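# Seat a loose steel cup on the empty fixture plug

## Task

Take one of the steel cups that is not on a fixture and lower it over the plug of the fixture that has no cup, pushing it fully down. Do not disturb the cups already sitting on the other fixtures. Finish with the gripper released from the cup.

## Robot and tools

ROBOT. There are two arms, left_arm and right_arm. Each has six joints, listed from base to gripper as waist, shoulder, elbow, wrist pitch, wrist yaw and wrist roll, plus a gripper opening. Every row and every per-joint list uses this order, left_arm first and then right_arm.

FRAME. Positions are given in one scene frame shared by both arms, in metres. The origin sits on the table surface midway between the arms. +z is up, +x runs out across the table, and left_arm is mounted on the +y side. The names left and right do not refer to image sides. Orientation is a quaternion in w,x,y,z order. The reported hand position may be inaccurate, especially when the arm is stretched far. A gripper's fingers extend along its own +z axis and close along its y axis. The reported point lies between the finger pads, roughly 1 cm short of the tips.

ROW FORMAT. A row holds 14 numbers, each between -1 and 1, and always covers both arms: left_arm's 6 joint values and its opening, then right_arm's 6 joint values and its opening. The joint values are offsets, not poses. They are measured from the joint angles at the start of the current action, not from the previous row. Scale per joint: 1.0 equals 1.202 rad for the waist, 1.258 for the shoulder, 1.238 for the elbow, 2.073 for wrist pitch, and 2.022 for both wrist yaw and wrist roll. The opening is absolute: +1 fully open, -1 closed. An optional 12 extra numbers in 0 to 1 can follow (26 in total). These scale each joint's position gain, left_arm's six then right_arm's six, and stay in effect until changed.

JOINT RANGES (rad): waist -2.618 to 3.054, shoulder 0.000 to 3.142, elbow 0.000 to 3.142, wrist pitch -1.571 to 1.571, wrist yaw -1.571 to 1.571, wrist roll -2.094 to 2.094. The true ends can differ from these by up to 0.036 rad. An action that would push any joint more than 0.036 rad beyond its range is rejected for both arms. If the first action of a call is rejected, or any action is malformed, the entire call does nothing. A joint aimed past its true end stops there, and the result then reports "joint sent to its limit".

execute_actions(actions): actions is a list of actions. Each action is a list of up to 15 rows, and each row runs for one 1/30 s step. If an action has fewer than 15 rows, its last row repeats until 15 steps have run. The first action's offsets start from the angles in the latest report. Passing an empty list just returns the current state and images.

move(target, speed, blocking): target is a single row in the same format. Its offsets are taken from the Joint positions in the latest result that showed them. All joints move along paths that finish together, so the gripper usually traces a curve. speed is the peak rate in rad/s of whichever joint has the farthest to go, from 0.01 to 2, default 0.5. Each path lasts between 0.5 and 10 s and is cut short at 10 s. Moves do not avoid obstacles or the other arm. Finger values are applied immediately. With blocking=false the call returns after 0.5 s while the arm keeps going. Use wait(0) to check on it, and use wait or stop before sending anything else. The result adds a move: line giving the outcome (done, off_target, moving, held, fault), limits=held or limits=none, and each arm's joint farthest from its target. Faster moves and targets set deeper past a contact press harder.

wait(seconds): 0 to 10. Each arm keeps its last command. The call returns early if a running move finishes.

stop(): brakes a running move. The arm needs some distance to do so, and the fingers are not stopped.

zoom_image(camera, region): camera is one of cam_high, cam_low, cam_left_wrist or cam_right_wrist. region is [x0, y0, x1, y1] in pixels from the image's top-left corner, no larger than 504 by 504. Image sizes: cam_high 504x504, cam_low 504x504, cam_left_wrist 616x616, cam_right_wrist 616x616. Images arrive in that order.

finished_scene(scene): pass the current scene number. This ends the scene permanently and reports whether the goal was met, so only call it once the cup is seated and released.

RESULTS. The state line gives each gripper's position and quaternion. Joint positions and Joint velocities list six joints in rad and rad/s per arm, then the finger gap in m or m/s (0.094 m when fully open). Joint targets shows the angles currently being commanded. grip_measured gives the finger opening on the same scale as the commanded opening, with an error of up to about 1 mm. Action calls also list joint angles at sampled steps, and HELD marks steps where an arm was restrained. "joint command not followed" means a clearance check changed that arm's joint targets. FAULT and MOTOR HOT lines report stops and heating.

MOTION LIMITS. On every step each joint target is kept close to its measured angle: within 0.202 rad for the waist, 0.258 for the shoulder, 0.238 for the elbow, 0.573 for wrist pitch and 0.522 for wrist yaw and roll. Targets are also scaled back if they would move the gripper more than 70 mm. Large changes therefore take several actions, and an unfinished move must be commanded again. Sending zero offsets lets the arm sag under gravity. To hold an arm in place, send offsets back to the desired angles and then zeros, adding more if it still falls short.

GRIPPING. To hold the cup, command an opening about 0.03 below grip_measured. A smaller gap grips more lightly. Each finger pad can apply about 50 to 62 N, and the first contact can spike higher.

AVOID. Never let anything leave the table. Do not drop the cup, slam into things or push hard, and keep the arms from striking or pressing on each other. Do not bump the cups already on their fixtures. The cup you hold may get brief tugs, and loose objects may be nudged. Holding a load heats the motors: a warning appears at 75 °C, the arm is stopped for 10 s at 90 °C, and at 100 °C the arm goes limp and falls. The robot keeps its last command while you compose a reply. Smooth, low-effort and quick motion is preferred.

Each tool is called after "Call:" as a command line: name --argument value for each argument, lists and objects as JSON in quotes; but a table of rows of numbers goes row by row, as --pt "numbers of a row", without its own name.

## Session

I'll start by looking at the scene.

Call:
execute_actions --actions '[]'

Scene clock: 0.00 s.
left_arm: end_effector_position=(+0.3510, +0.3506, +0.1818) grip_measured=+1.000 end_effector_quat_wxyz=(+0.063, -0.511, +0.856, +0.048) | right_arm: end_effector_position=(+0.3295, -0.1778, +0.2375) grip_measured=+1.000 end_effector_quat_wxyz=(+0.391, +0.559, +0.655, +0.325)
Joint names: [waist, shoulder, elbow, wrist pitch, wrist yaw, wrist roll]
Joint positions: left_arm=[-0.014  1.878  1.868 -1.501 -0.148 -1.068  0.094] | right_arm=[ 0.893  1.409  1.118 -0.361  0.647  1.831  0.094]
Joint velocities: left_arm=[-0.002 -0.002 -0.002  0.037 -0.007 -0.066  0.   ] | right_arm=[ 0.002  0.007 -0.012 -0.022 -0.007 -0.007  0.   ]
Joint targets: left_arm=[-0.014 1.873 1.873 -1.502 -0.155 -1.069] | right_arm=[0.893 1.401 1.127 -0.368 0.657 1.826]
Joint stiffness scale: left_arm=[1. 1. 1. 1. 1. 1.] | right_arm=[1. 1. 1. 1. 1. 1.]

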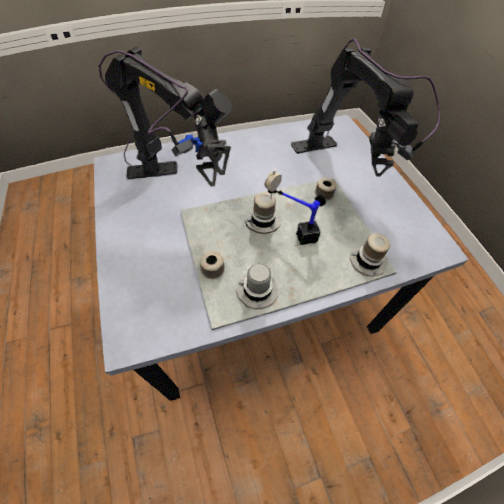

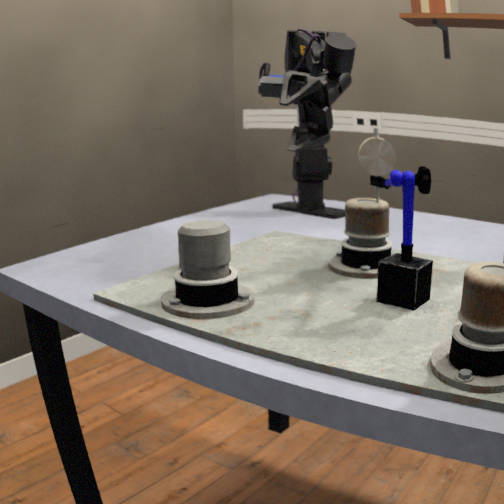

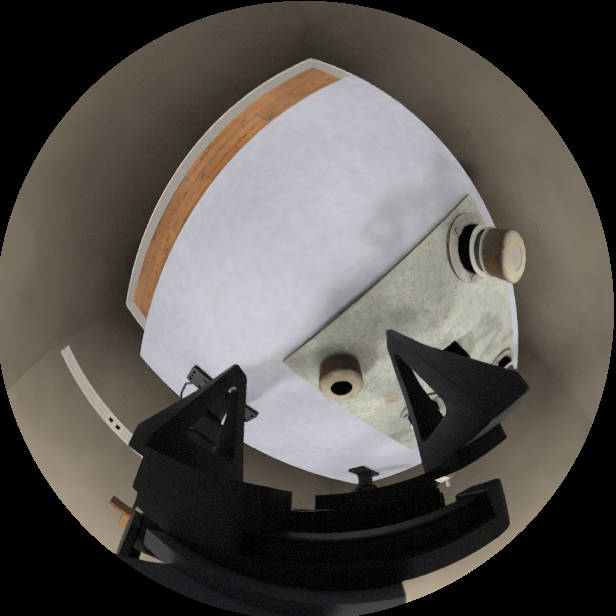

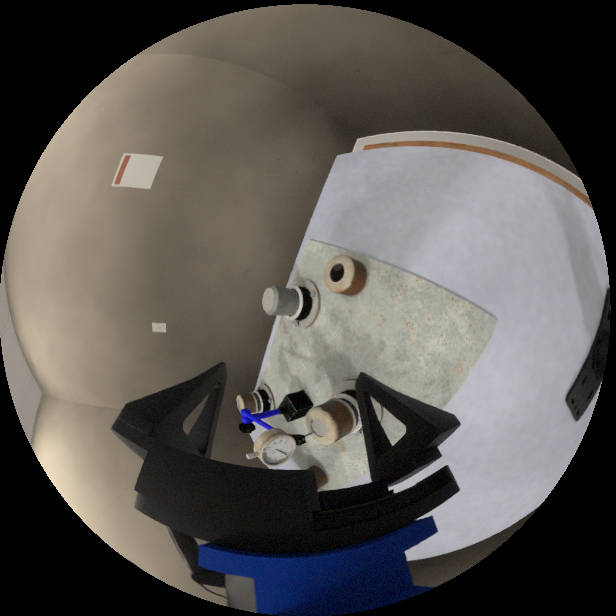

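Call:
zoom_image --camera "cam_high" --region '[170, 150, 420, 330]'

Call:
zoom_image --camera "cam_low" --region '[130, 120, 504, 420]'

Call:
zoom_image --camera "cam_right_wrist" --region '[220, 220, 420, 480]'

Call:
zoom_image --camera "cam_left_wrist" --region '[280, 180, 560, 460]'

Region (170, 150, 420, 330) of cam_high's 504x504 image, scaled by 2.016, with more detail than that image has; it fills the top 363 rows of this view, and the rest is white.

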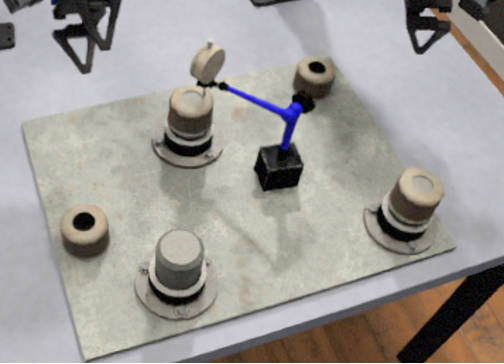

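Region (130, 120, 504, 420) of cam_low's 504x504 image, scaled by 1.348, with more detail than that image has; it fills the top 404 rows of this view, and the rest is white.

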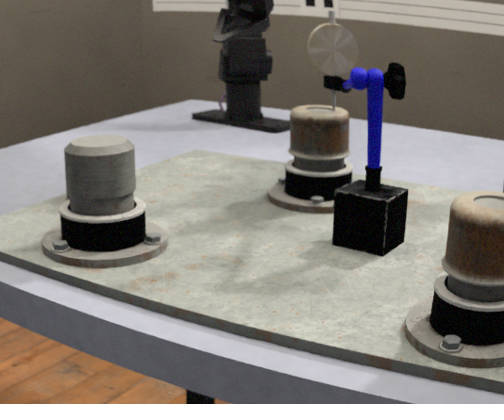

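Region (220, 220, 420, 480) of cam_right_wrist's 616x616 image, scaled by 1.938, with more detail than that image has; it fills the left 388 columns of this view, and the rest is white.

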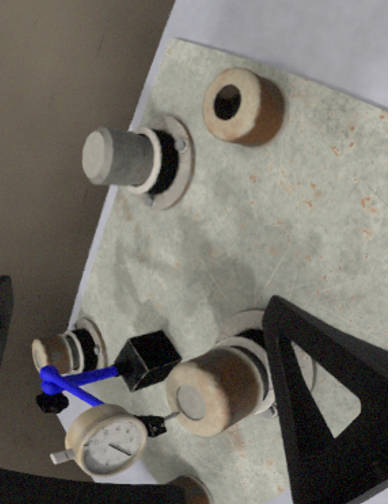

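Region (280, 180, 560, 460) of cam_left_wrist's 616x616 image, scaled by 1.800, with more detail than that image has.

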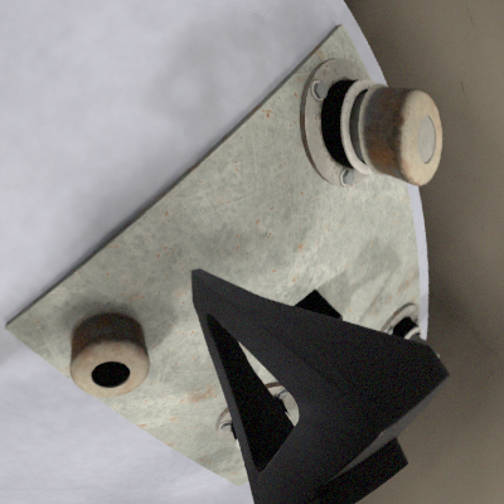

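Call:
zoom_image --camera "cam_high" --region '[80, 100, 250, 220]'

Call:
zoom_image --camera "cam_high" --region '[270, 90, 440, 210]'

Call:
zoom_image --camera "cam_high" --region '[180, 230, 300, 330]'

Region (80, 100, 250, 220) of cam_high's 504x504 image, scaled by 2.965, with more detail than that image has; it fills the top 356 rows of this view, and the rest is white.

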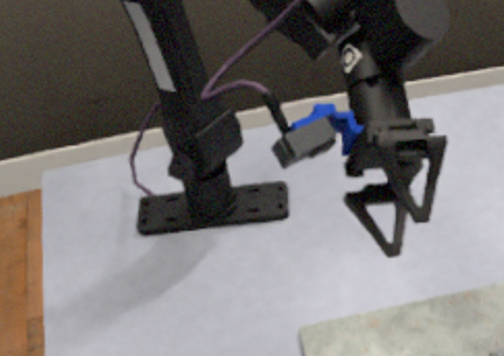

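Region (270, 90, 440, 210) of cam_high's 504x504 image, scaled by 2.965, with more detail than that image has; it fills the top 356 rows of this view, and the rest is white.

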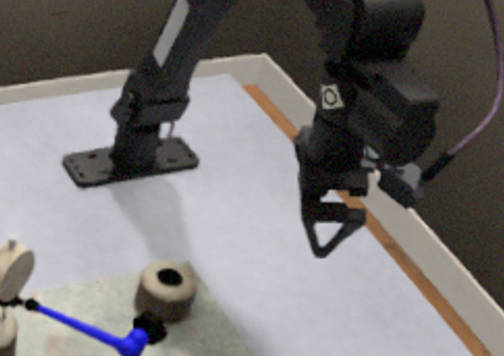

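Region (180, 230, 300, 330) of cam_high's 504x504 image, scaled by 4.200, with more detail than that image has.

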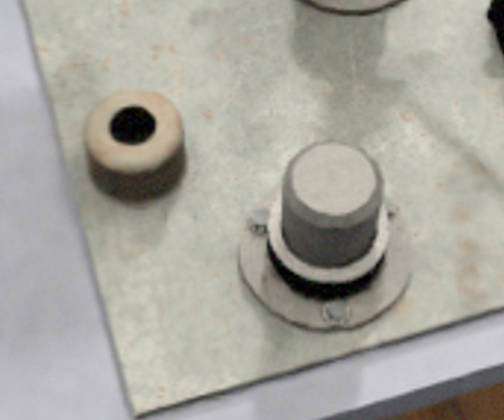

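Call:
zoom_image --camera "cam_high" --region '[80, 320, 180, 400]'

Call:
zoom_image --camera "cam_high" --region '[340, 210, 480, 310]'

Call:
zoom_image --camera "cam_high" --region '[230, 150, 360, 260]'

Region (80, 320, 180, 400) of cam_high's 504x504 image, scaled by 5.040, with more detail than that image has; it fills the top 403 rows of this view, and the rest is white.

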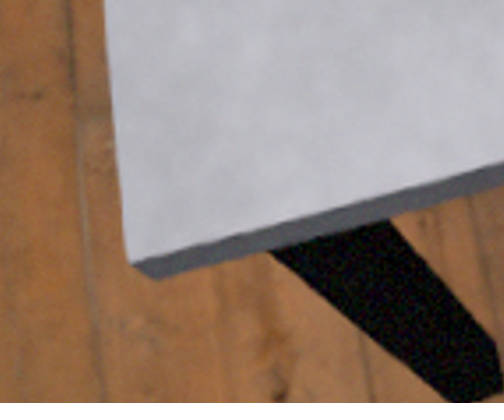

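Region (340, 210, 480, 310) of cam_high's 504x504 image, scaled by 3.600, with more detail than that image has; it fills the top 360 rows of this view, and the rest is white.

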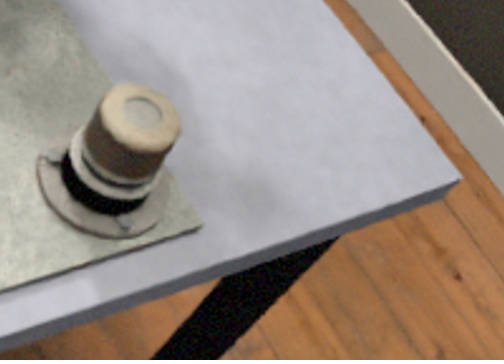

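Region (230, 150, 360, 260) of cam_high's 504x504 image, scaled by 3.877, with more detail than that image has; it fills the top 426 rows of this view, and the rest is white.

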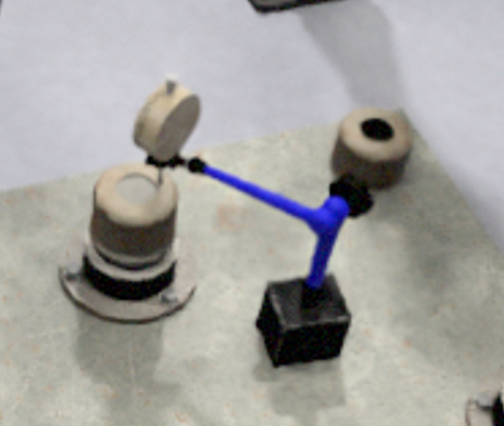

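Call:
move --target '[0,-0.004,0.004,0,-0.003,0,1, -0.4126,0.192,-0.283,0.3648,-0.32,-0.9055,1]' --speed 1.2

Scene clock: 122.50 s.
left_arm: end_effector_position=(+0.3510, +0.3506, +0.1818) grip_measured=+1.000 end_effector_quat_wxyz=(+0.063, -0.511, +0.856, +0.048) | right_arm: end_effector_position=(+0.4131, -0.2535, +0.1190) grip_measured=+1.000 end_effector_quat_wxyz=(+0.514, -0.104, +0.849, +0.062)
Joint names: [waist, shoulder, elbow, wrist pitch, wrist yaw, wrist roll]
Joint positions: left_arm=[-0.014  1.878  1.868 -1.501 -0.148 -1.068  0.094] | right_arm=[0.404 1.64  0.776 0.381 0.014 0.006 0.094]
Joint velocities: left_arm=[-0.012  0.027 -0.012 -0.022  0.007 -0.022  0.   ] | right_arm=[-0.017  0.002  0.002  0.007  0.007  0.007  0.   ]
Joint targets: left_arm=[-0.014 1.872 1.872 -1.501 -0.154 -1.068] | right_arm=[0.397 1.650 0.768 0.395 0.000 0.000]
Joint stiffness scale: left_arm=[1. 1. 1. 1. 1. 1.] | right_arm=[1. 1. 1. 1. 1. 1.]
move: done; limits=none; left_arm: farthest joint: the wrist yaw, 0.006 radians from its target (0.006 radians at the start); right_arm: farthest joint: the wrist pitch, 0.014 radians from its target (0.757 radians at the start)

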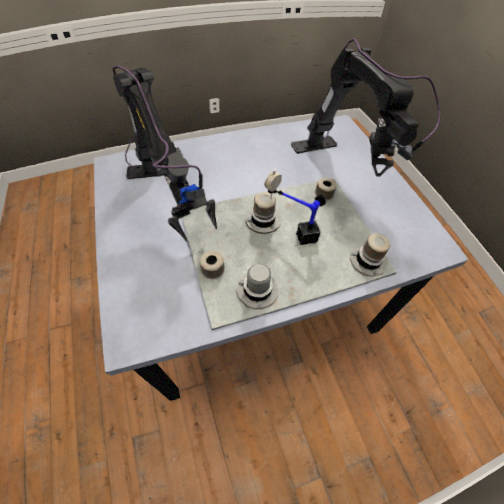

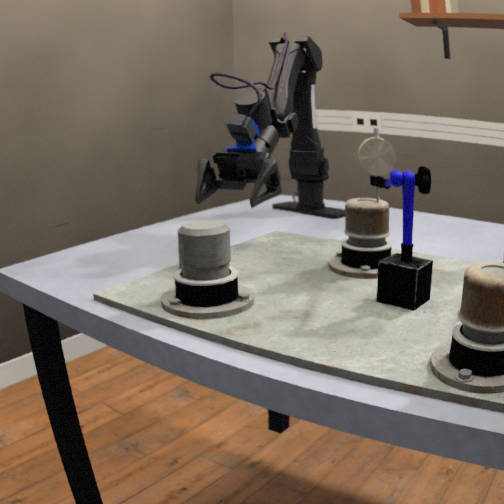

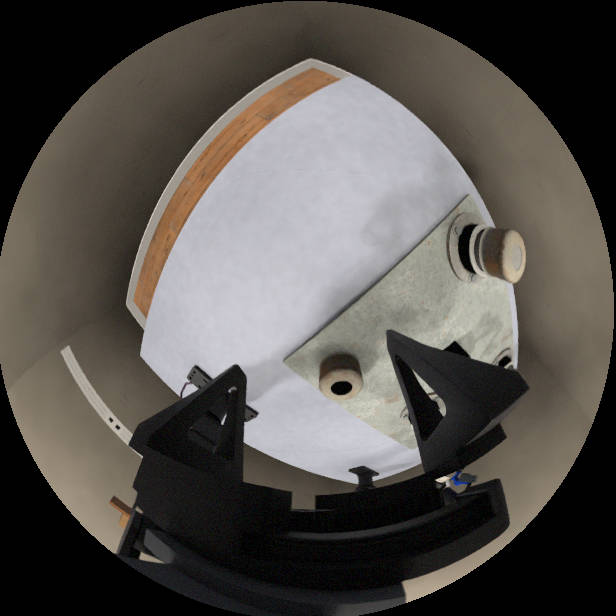

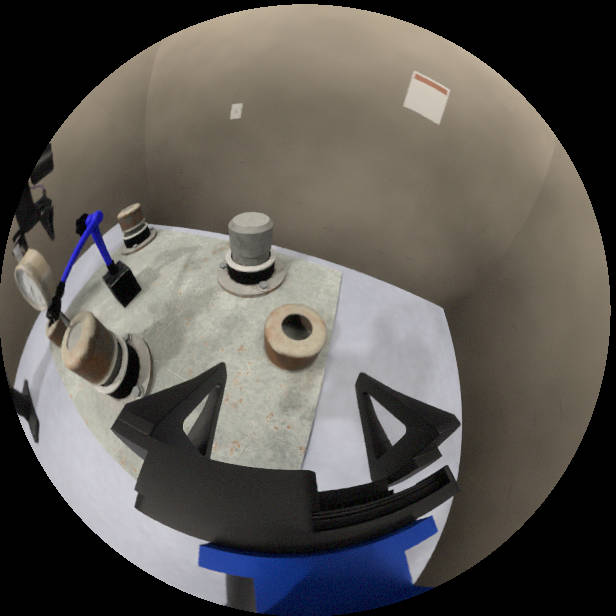

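Call:
zoom_image --camera "cam_high" --region '[150, 170, 290, 300]'

Call:
zoom_image --camera "cam_right_wrist" --region '[170, 190, 420, 440]'

Region (150, 170, 290, 300) of cam_high's 504x504 image, scaled by 3.600, with more detail than that image has; it fills the top 468 rows of this view, and the rest is white.

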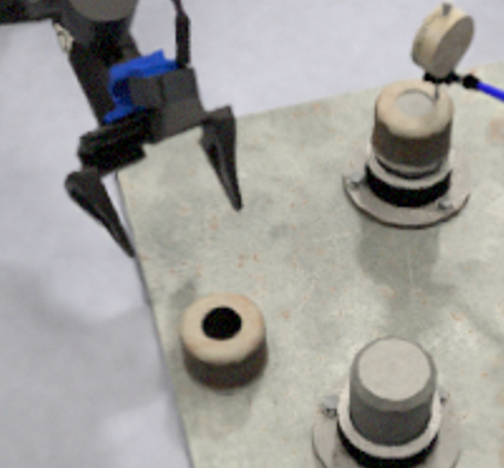

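Region (170, 190, 420, 440) of cam_right_wrist's 616x616 image, scaled by 2.016, with more detail than that image has.

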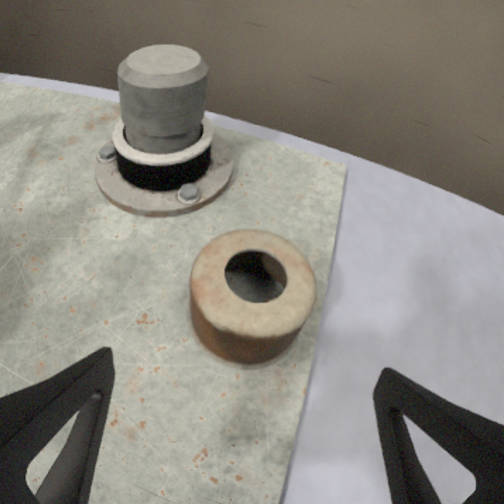

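Call:
move --target '[0,-0.004,0.004,0,-0.003,0,1, -0.0158,0.2917,0.0905,0.122,-0.0138,-0.006,1]' --speed 0.4

Scene clock: 178.43 s.
left_arm: end_effector_position=(+0.3510, +0.3506, +0.1818) grip_measured=+1.000 end_effector_quat_wxyz=(+0.063, -0.511, +0.856, +0.048) | right_arm: end_effector_position=(+0.4519, -0.2459, +0.0391) grip_measured=+1.000 end_effector_quat_wxyz=(+0.499, -0.107, +0.858, +0.062)
Joint names: [waist, shoulder, elbow, wrist pitch, wrist yaw, wrist roll]
Joint positions: left_arm=[-0.014  1.878  1.868 -1.501 -0.148 -1.068  0.094] | right_arm=[ 0.394  1.996  0.86   0.619 -0.001 -0.     0.094]
Joint velocities: left_arm=[ 0.002  0.012  0.002  0.051 -0.066  0.022  0.   ] | right_arm=[ 0.002 -0.017  0.002  0.095  0.051  0.007  0.   ]
Joint targets: left_arm=[-0.014 1.872 1.872 -1.501 -0.154 -1.068] | right_arm=[0.385 2.007 0.888 0.634 -0.014 -0.006]
Joint stiffness scale: left_arm=[1. 1. 1. 1. 1. 1.] | right_arm=[1. 1. 1. 1. 1. 1.]
move: off_target (right_arm); limits=none; left_arm: farthest joint: the wrist yaw, 0.006 radians from its target (0.006 radians at the start); right_arm: farthest joint: the elbow, 0.028 radians from its target (0.112 radians at the start)

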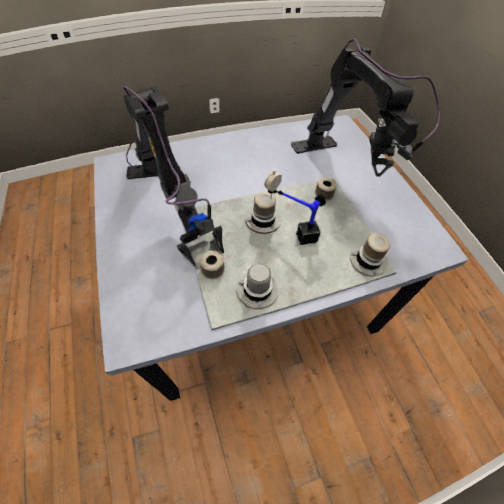

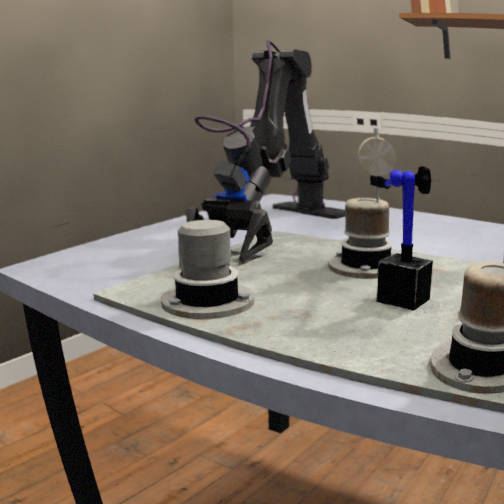

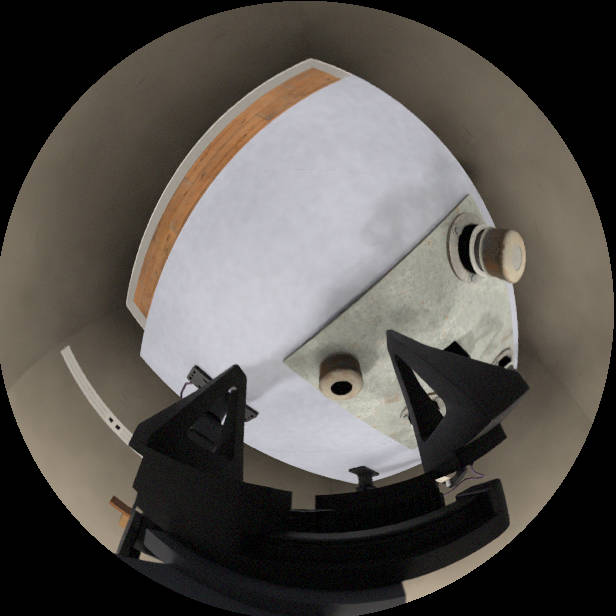

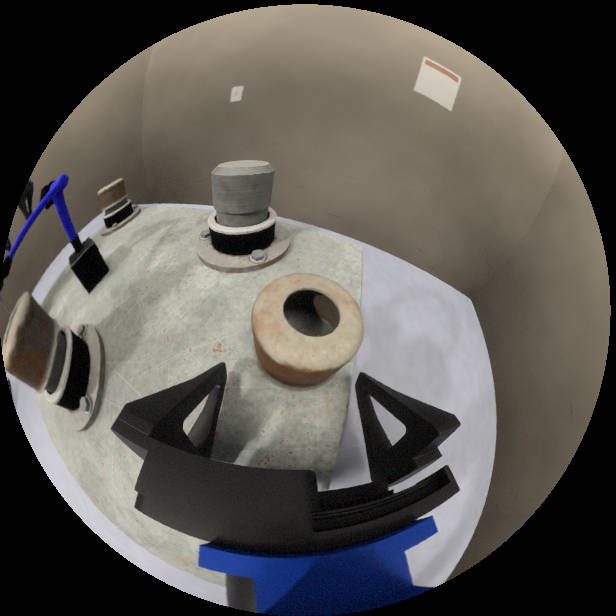

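Call:
zoom_image --camera "cam_right_wrist" --region '[180, 240, 420, 480]'

Call:
zoom_image --camera "cam_high" --region '[160, 200, 280, 310]'

Region (180, 240, 420, 480) of cam_right_wrist's 616x616 image, scaled by 2.100, with more detail than that image has.

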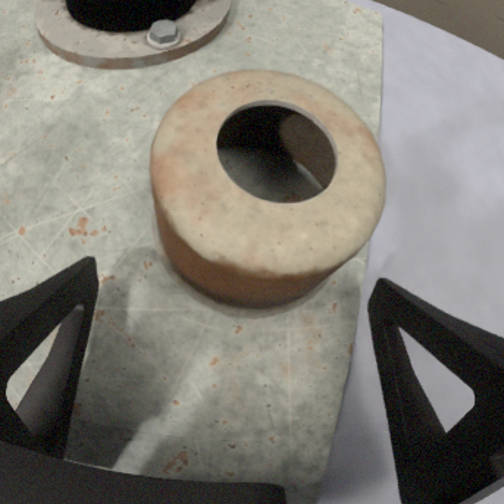

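Region (160, 200, 280, 310) of cam_high's 504x504 image, scaled by 4.200, with more detail than that image has; it fills the top 462 rows of this view, and the rest is white.

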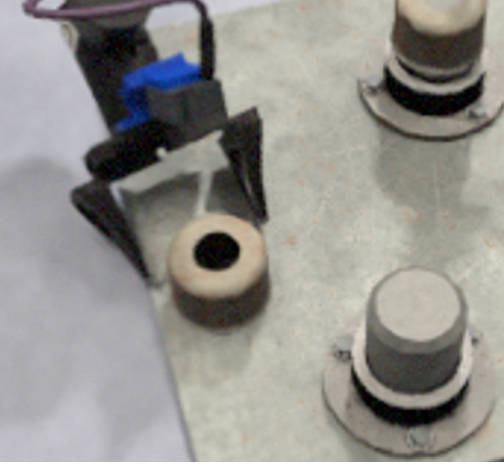

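Call:
zoom_image --camera "cam_low" --region '[150, 170, 310, 330]'

Region (150, 170, 310, 330) of cam_low's 504x504 image, scaled by 3.150, with more detail than that image has.

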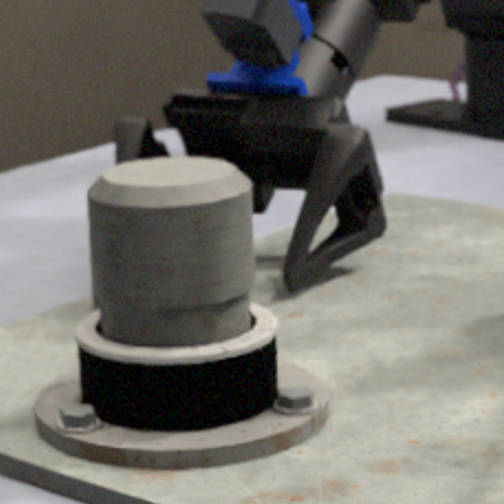

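Call:
move --target '[0,-0.004,0.004,0,-0.003,0,1, -0.0175,0.0707,0.1511,-0.0342,0,0,1]' --speed 0.25

Scene clock: 244.37 s.
left_arm: end_effector_position=(+0.3510, +0.3506, +0.1818) grip_measured=+1.000 end_effector_quat_wxyz=(+0.063, -0.511, +0.856, +0.048) | right_arm: end_effector_position=(+0.4897, -0.2433, +0.0499) grip_measured=+1.000 end_effector_quat_wxyz=(+0.510, -0.101, +0.852, +0.061)
Joint names: [waist, shoulder, elbow, wrist pitch, wrist yaw, wrist roll]
Joint positions: left_arm=[-0.014  1.878  1.868 -1.501 -0.148 -1.068  0.094] | right_arm=[ 0.381  2.073  1.021  0.56  -0.001 -0.     0.094]
Joint velocities: left_arm=[ 0.002 -0.007  0.007 -0.066 -0.022 -0.007  0.   ] | right_arm=[-0.007 -0.027 -0.002 -0.022 -0.095 -0.051  0.   ]
Joint targets: left_arm=[-0.014 1.872 1.872 -1.501 -0.154 -1.068] | right_arm=[0.373 2.086 1.047 0.549 -0.000 -0.000]
Joint stiffness scale: left_arm=[1. 1. 1. 1. 1. 1.] | right_arm=[1. 1. 1. 1. 1. 1.]
move: off_target (right_arm); limits=none; left_arm: farthest joint: the wrist yaw, 0.006 radians from its target (0.006 radians at the start); right_arm: farthest joint: the elbow, 0.026 radians from its target (0.187 radians at the start)

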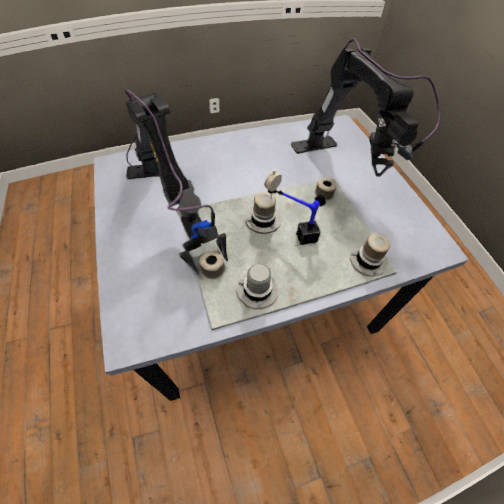

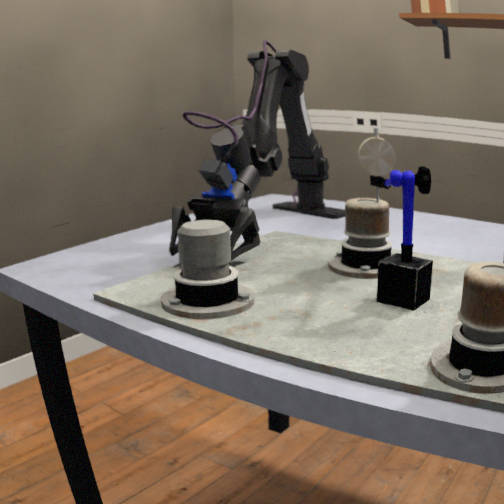

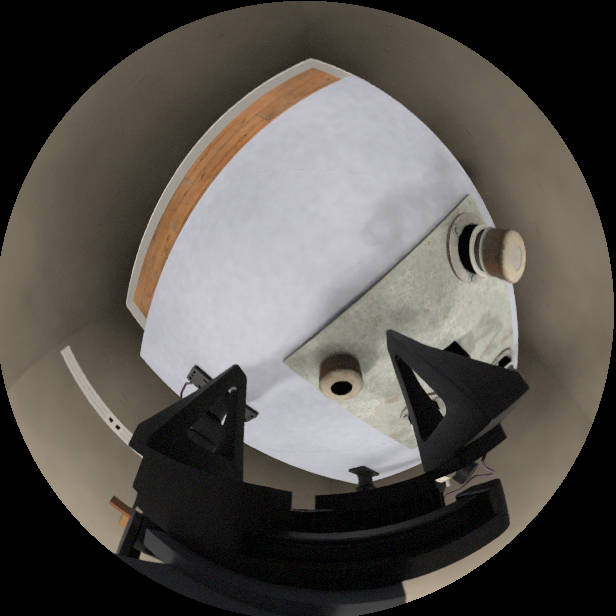

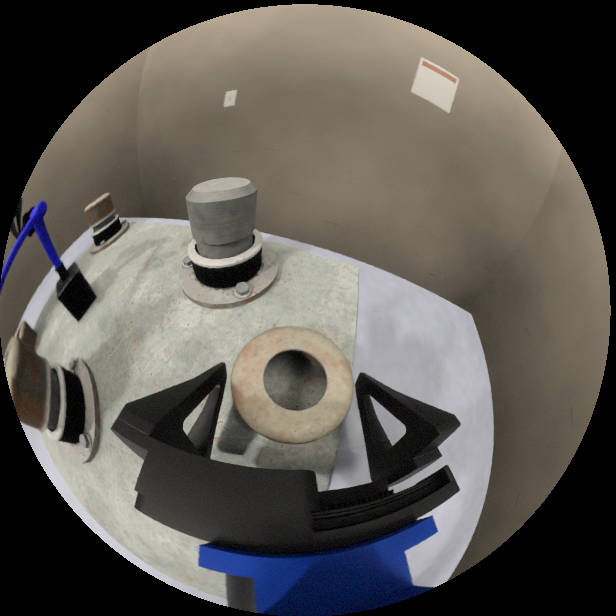

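Call:
zoom_image --camera "cam_right_wrist" --region '[180, 290, 400, 510]'

Call:
zoom_image --camera "cam_high" --region '[160, 200, 280, 310]'

Call:
zoom_image --camera "cam_low" --region '[140, 170, 300, 330]'

Region (180, 290, 400, 510) of cam_right_wrist's 616x616 image, scaled by 2.291, with more detail than that image has.

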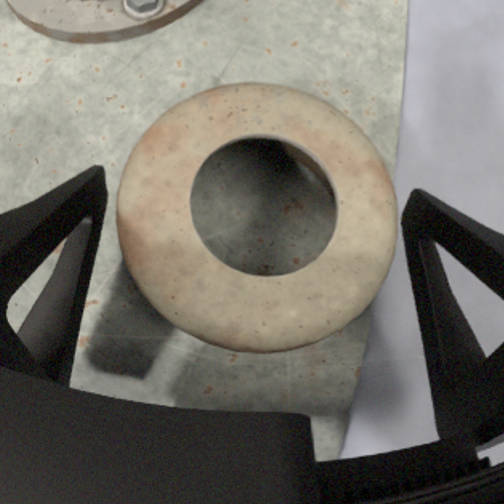

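Region (160, 200, 280, 310) of cam_high's 504x504 image, scaled by 4.200, with more detail than that image has; it fills the top 462 rows of this view, and the rest is white.

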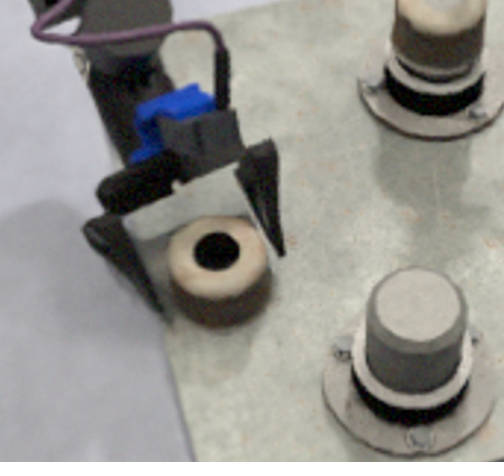

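Region (140, 170, 300, 330) of cam_low's 504x504 image, scaled by 3.150, with more detail than that image has.

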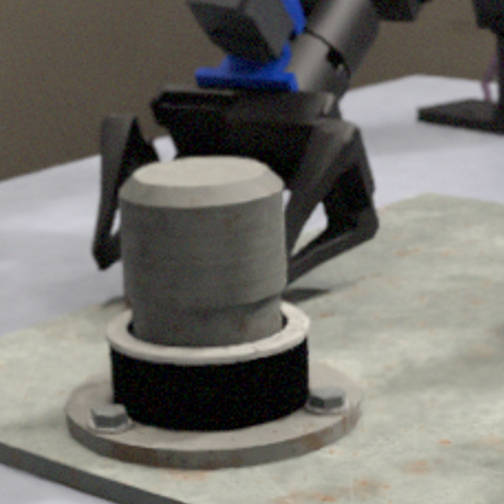

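Call:
move --target '[0,-0.004,0.004,0,-0.003,0,1, -0.0075,0.0397,0.0388,0.0111,0,0,0.85]' --speed 0.1

Scene clock: 263.50 s.
left_arm: end_effector_position=(+0.3510, +0.3506, +0.1818) grip_measured=+1.000 end_effector_quat_wxyz=(+0.063, -0.511, +0.856, +0.048) | right_arm: end_effector_position=(+0.4944, -0.2422, +0.0397) grip_measured=+0.852 end_effector_quat_wxyz=(+0.507, -0.101, +0.854, +0.060)
Joint names: [waist, shoulder, elbow, wrist pitch, wrist yaw, wrist roll]
Joint positions: left_arm=[-0.014  1.878  1.868 -1.501 -0.148 -1.068  0.094] | right_arm=[ 0.381  2.112  1.044  0.569 -0.001 -0.     0.087]
Joint velocities: left_arm=[-0.022  0.002 -0.002 -0.037 -0.007 -0.007  0.   ] | right_arm=[-0.022 -0.012 -0.017 -0.007  0.007  0.007 -0.001]
Joint targets: left_arm=[-0.014 1.872 1.872 -1.501 -0.154 -1.068] | right_arm=[0.372 2.122 1.070 0.583 -0.001 -0.000]
Joint stiffness scale: left_arm=[1. 1. 1. 1. 1. 1.] | right_arm=[1. 1. 1. 1. 1. 1.]
move: off_target (right_arm); limits=none; left_arm: farthest joint: the wrist yaw, 0.006 radians from its target (0.006 radians at the start); right_arm: farthest joint: the elbow, 0.026 radians from its target (0.048 radians at the start)

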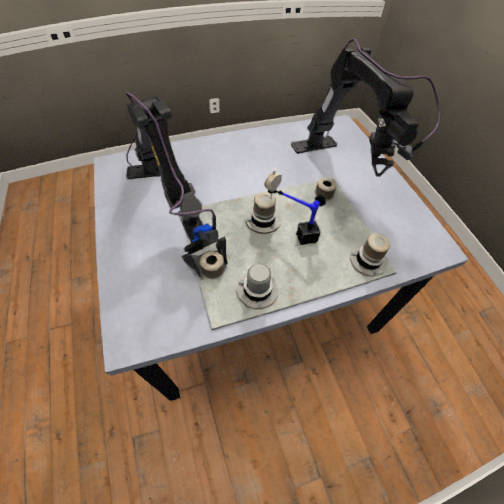

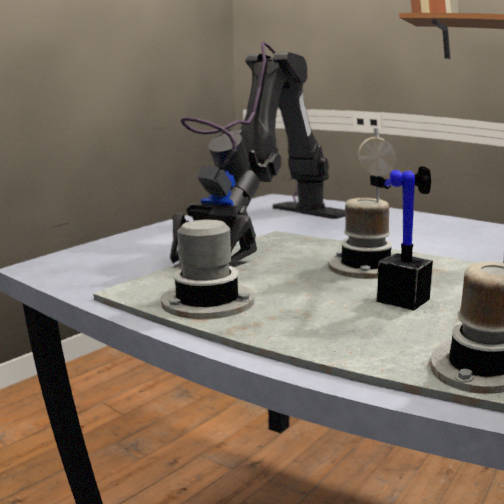

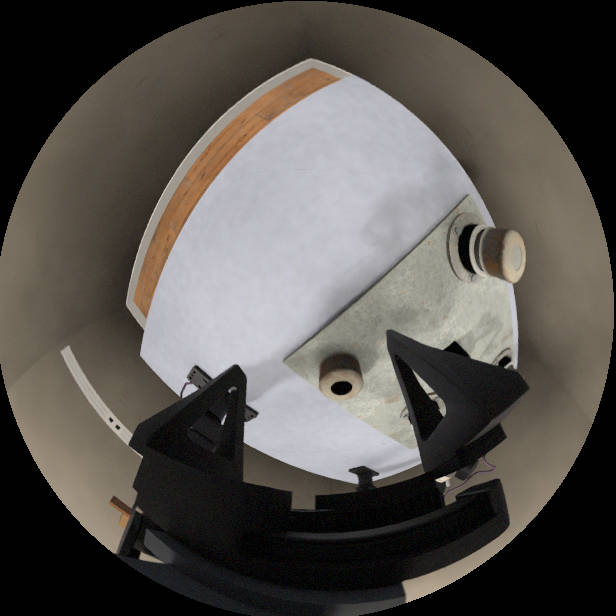

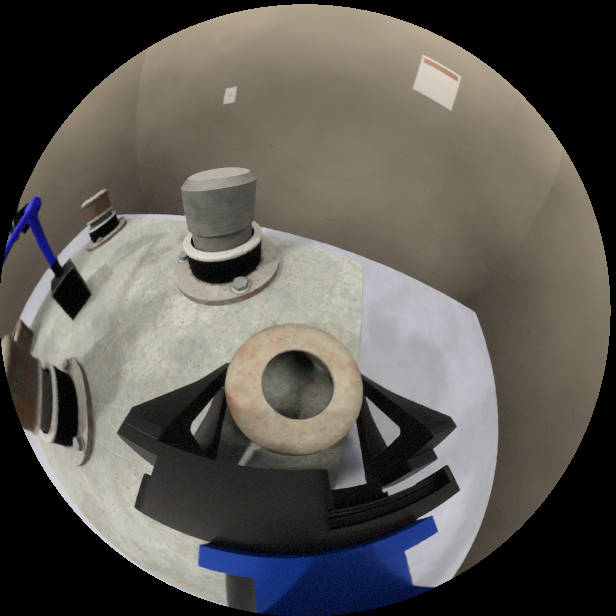

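Call:
zoom_image --camera "cam_high" --region '[160, 200, 280, 310]'

Call:
zoom_image --camera "cam_low" --region '[140, 170, 300, 330]'

Region (160, 200, 280, 310) of cam_high's 504x504 image, scaled by 4.200, with more detail than that image has; it fills the top 462 rows of this view, and the rest is white.

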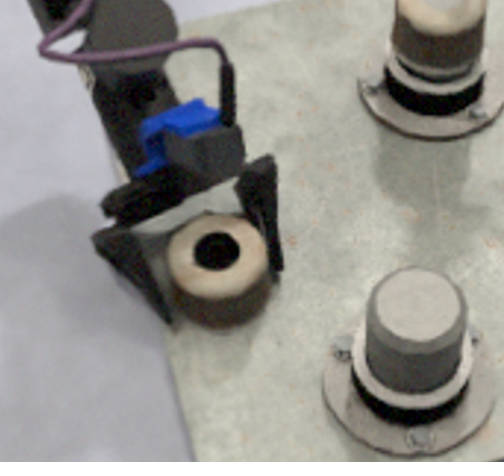

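Region (140, 170, 300, 330) of cam_low's 504x504 image, scaled by 3.150, with more detail than that image has.

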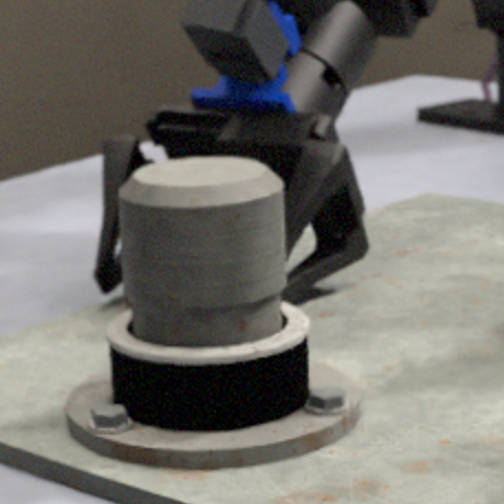

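Call:
execute_actions --actions '[[[0,-0.004,0.004,0,-0.003,0,1, 0,0.003,0.012,0.004,0,0,0.82],[0,-0.004,0.004,0,-0.003,0,1, 0,0.003,0.012,0.004,0,0,0.79],[0,-0.004,0.004,0,-0.003,0,1, 0,0.003,0.012,0.004,0,0,0.76],[0,-0.004,0.004,0,-0.003,0,1, 0,0.003,0.012,0.004,0,0,0.73],[0,-0.004,0.004,0,-0.003,0,1, 0,0.003,0.012,0.004,0,0,0.70],[0,-0.004,0.004,0,-0.003,0,1, 0,0.003,0.012,0.004,0,0,0.68],[0,-0.004,0.004,0,-0.003,0,1, 0,0.003,0.012,0.004,0,0,0.66],[0,-0.004,0.004,0,-0.003,0,1, 0,0.003,0.012,0.004,0,0,0.64],[0,-0.004,0.004,0,-0.003,0,1, 0,0.003,0.012,0.004,0,0,0.62],[0,-0.004,0.004,0,-0.003,0,1, 0,0.003,0.012,0.004,0,0,0.60],[0,-0.004,0.004,0,-0.003,0,1, 0,0.003,0.012,0.004,0,0,0.585],[0,-0.004,0.004,0,-0.003,0,1, 0,0.003,0.012,0.004,0,0,0.57],[0,-0.004,0.004,0,-0.003,0,1, 0,0.003,0.012,0.004,0,0,0.56],[0,-0.004,0.004,0,-0.003,0,1, 0,0.003,0.012,0.004,0,0,0.55]]]'

Call:
execute_actions --actions '[]'

Scene clock: 278.90 s.
left_arm: end_effector_position=(+0.3510, +0.3506, +0.1818) grip_measured=+1.000 end_effector_quat_wxyz=(+0.063, -0.511, +0.856, +0.048) | right_arm: end_effector_position=(+0.4944, -0.2421, +0.0398) grip_measured=+0.553 end_effector_quat_wxyz=(+0.507, -0.101, +0.854, +0.060)
Joint names: [waist, shoulder, elbow, wrist pitch, wrist yaw, wrist roll]
Joint positions: left_arm=[-0.014  1.878  1.868 -1.501 -0.148 -1.068  0.094] | right_arm=[ 0.381  2.112  1.044  0.569 -0.001 -0.     0.073]
Joint velocities: left_arm=[ 0.012  0.007 -0.007  0.051 -0.051 -0.051  0.   ] | right_arm=[-0.007 -0.002 -0.007 -0.022 -0.095  0.051 -0.003]
Joint targets: left_arm=[-0.014 1.872 1.872 -1.501 -0.154 -1.068] | right_arm=[0.381 2.116 1.058 0.577 -0.001 -0.000]
Joint stiffness scale: left_arm=[1. 1. 1. 1. 1. 1.] | right_arm=[1. 1. 1. 1. 1. 1.]
Step readings (joint positions):
0: left_arm=[-0.014 1.878 1.868 -1.501 -0.148 -1.068] | right_arm=[0.381 2.112 1.044 0.569 -0.001 -0.000]
1: left_arm=[-0.014 1.878 1.868 -1.501 -0.148 -1.068] | right_arm=[0.381 2.112 1.044 0.569 -0.001 -0.000]
2: left_arm=[-0.014 1.878 1.868 -1.501 -0.148 -1.068] | right_arm=[0.381 2.112 1.044 0.569 -0.001 -0.000]
4: left_arm=[-0.014 1.878 1.868 -1.501 -0.148 -1.068] | right_arm=[0.381 2.112 1.044 0.569 -0.001 -0.000]
8: left_arm=[-0.014 1.878 1.868 -1.501 -0.148 -1.068] | right_arm=[0.381 2.112 1.044 0.569 -0.001 -0.000]
15: Joint positions above

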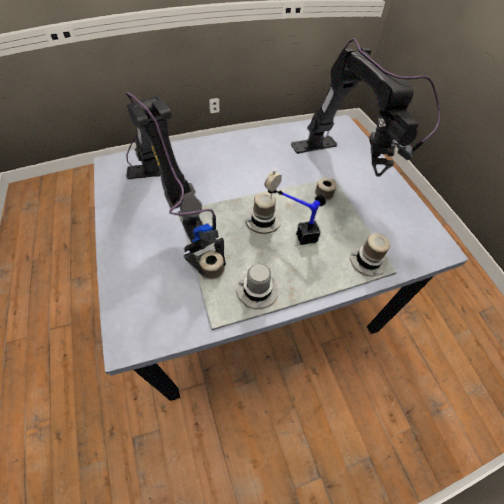

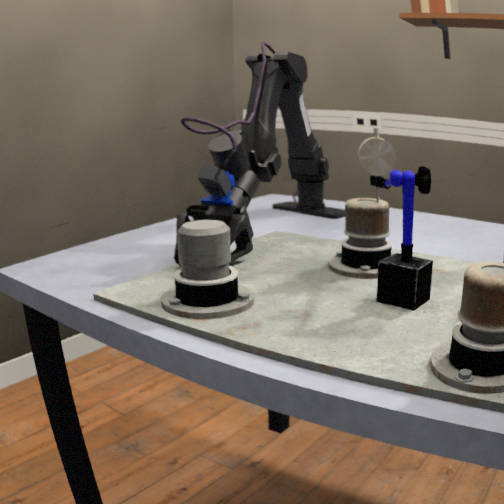

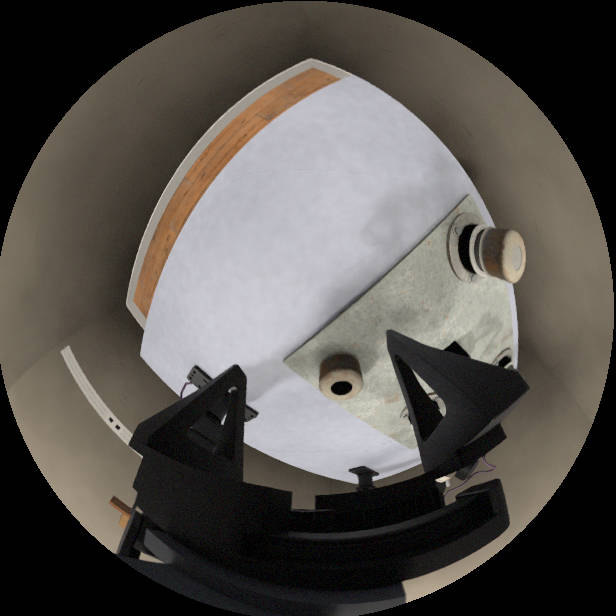

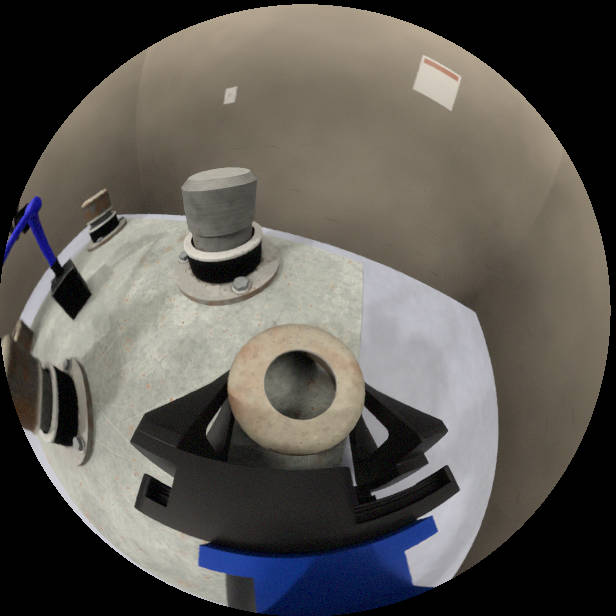

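Scene clock: 278.90 s.
left_arm: end_effector_position=(+0.3510, +0.3506, +0.1818) grip_measured=+1.000 end_effector_quat_wxyz=(+0.063, -0.511, +0.856, +0.048) | right_arm: end_effector_position=(+0.4944, -0.2421, +0.0398) grip_measured=+0.553 end_effector_quat_wxyz=(+0.507, -0.101, +0.854, +0.060)
Joint names: [waist, shoulder, elbow, wrist pitch, wrist yaw, wrist roll]
Joint positions: left_arm=[-0.014  1.878  1.868 -1.501 -0.148 -1.068  0.094] | right_arm=[ 0.381  2.112  1.044  0.569 -0.001 -0.     0.073]
Joint velocities: left_arm=[ 0.012  0.007 -0.007  0.051 -0.051 -0.051  0.   ] | right_arm=[-0.007 -0.002 -0.007 -0.022 -0.095  0.051 -0.003]
Joint targets: left_arm=[-0.014 1.872 1.872 -1.501 -0.154 -1.068] | right_arm=[0.381 2.116 1.058 0.577 -0.001 -0.000]
Joint stiffness scale: left_arm=[1. 1. 1. 1. 1. 1.] | right_arm=[1. 1. 1. 1. 1. 1.]

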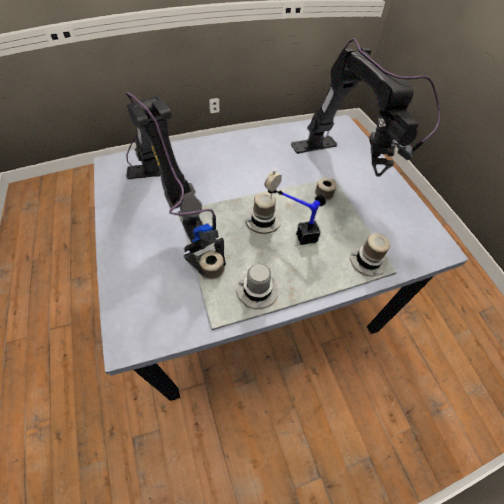

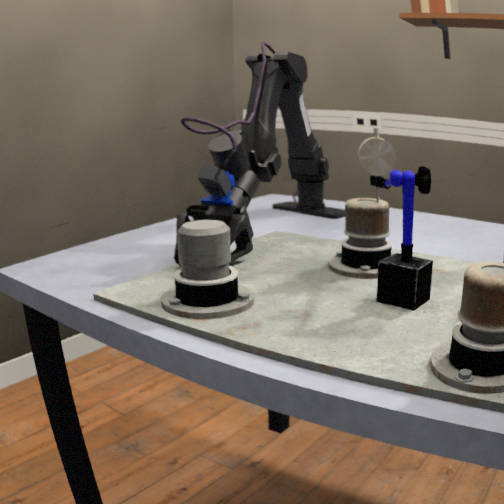

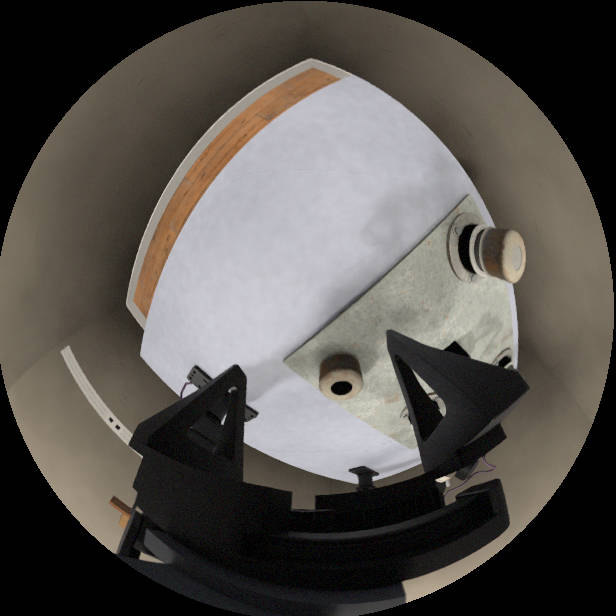

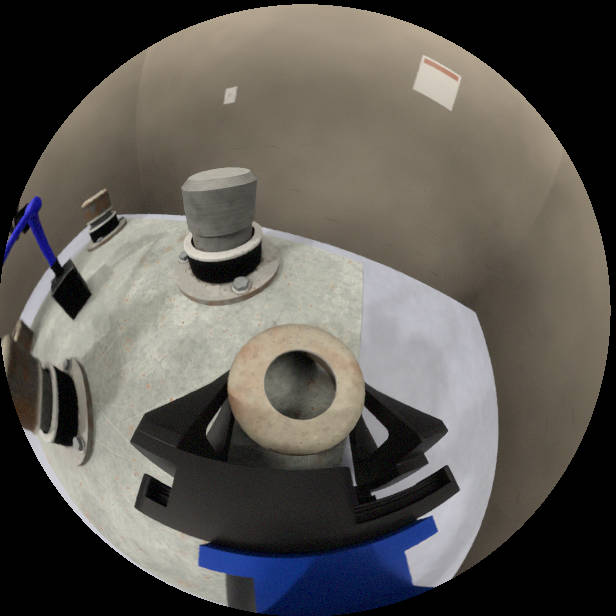

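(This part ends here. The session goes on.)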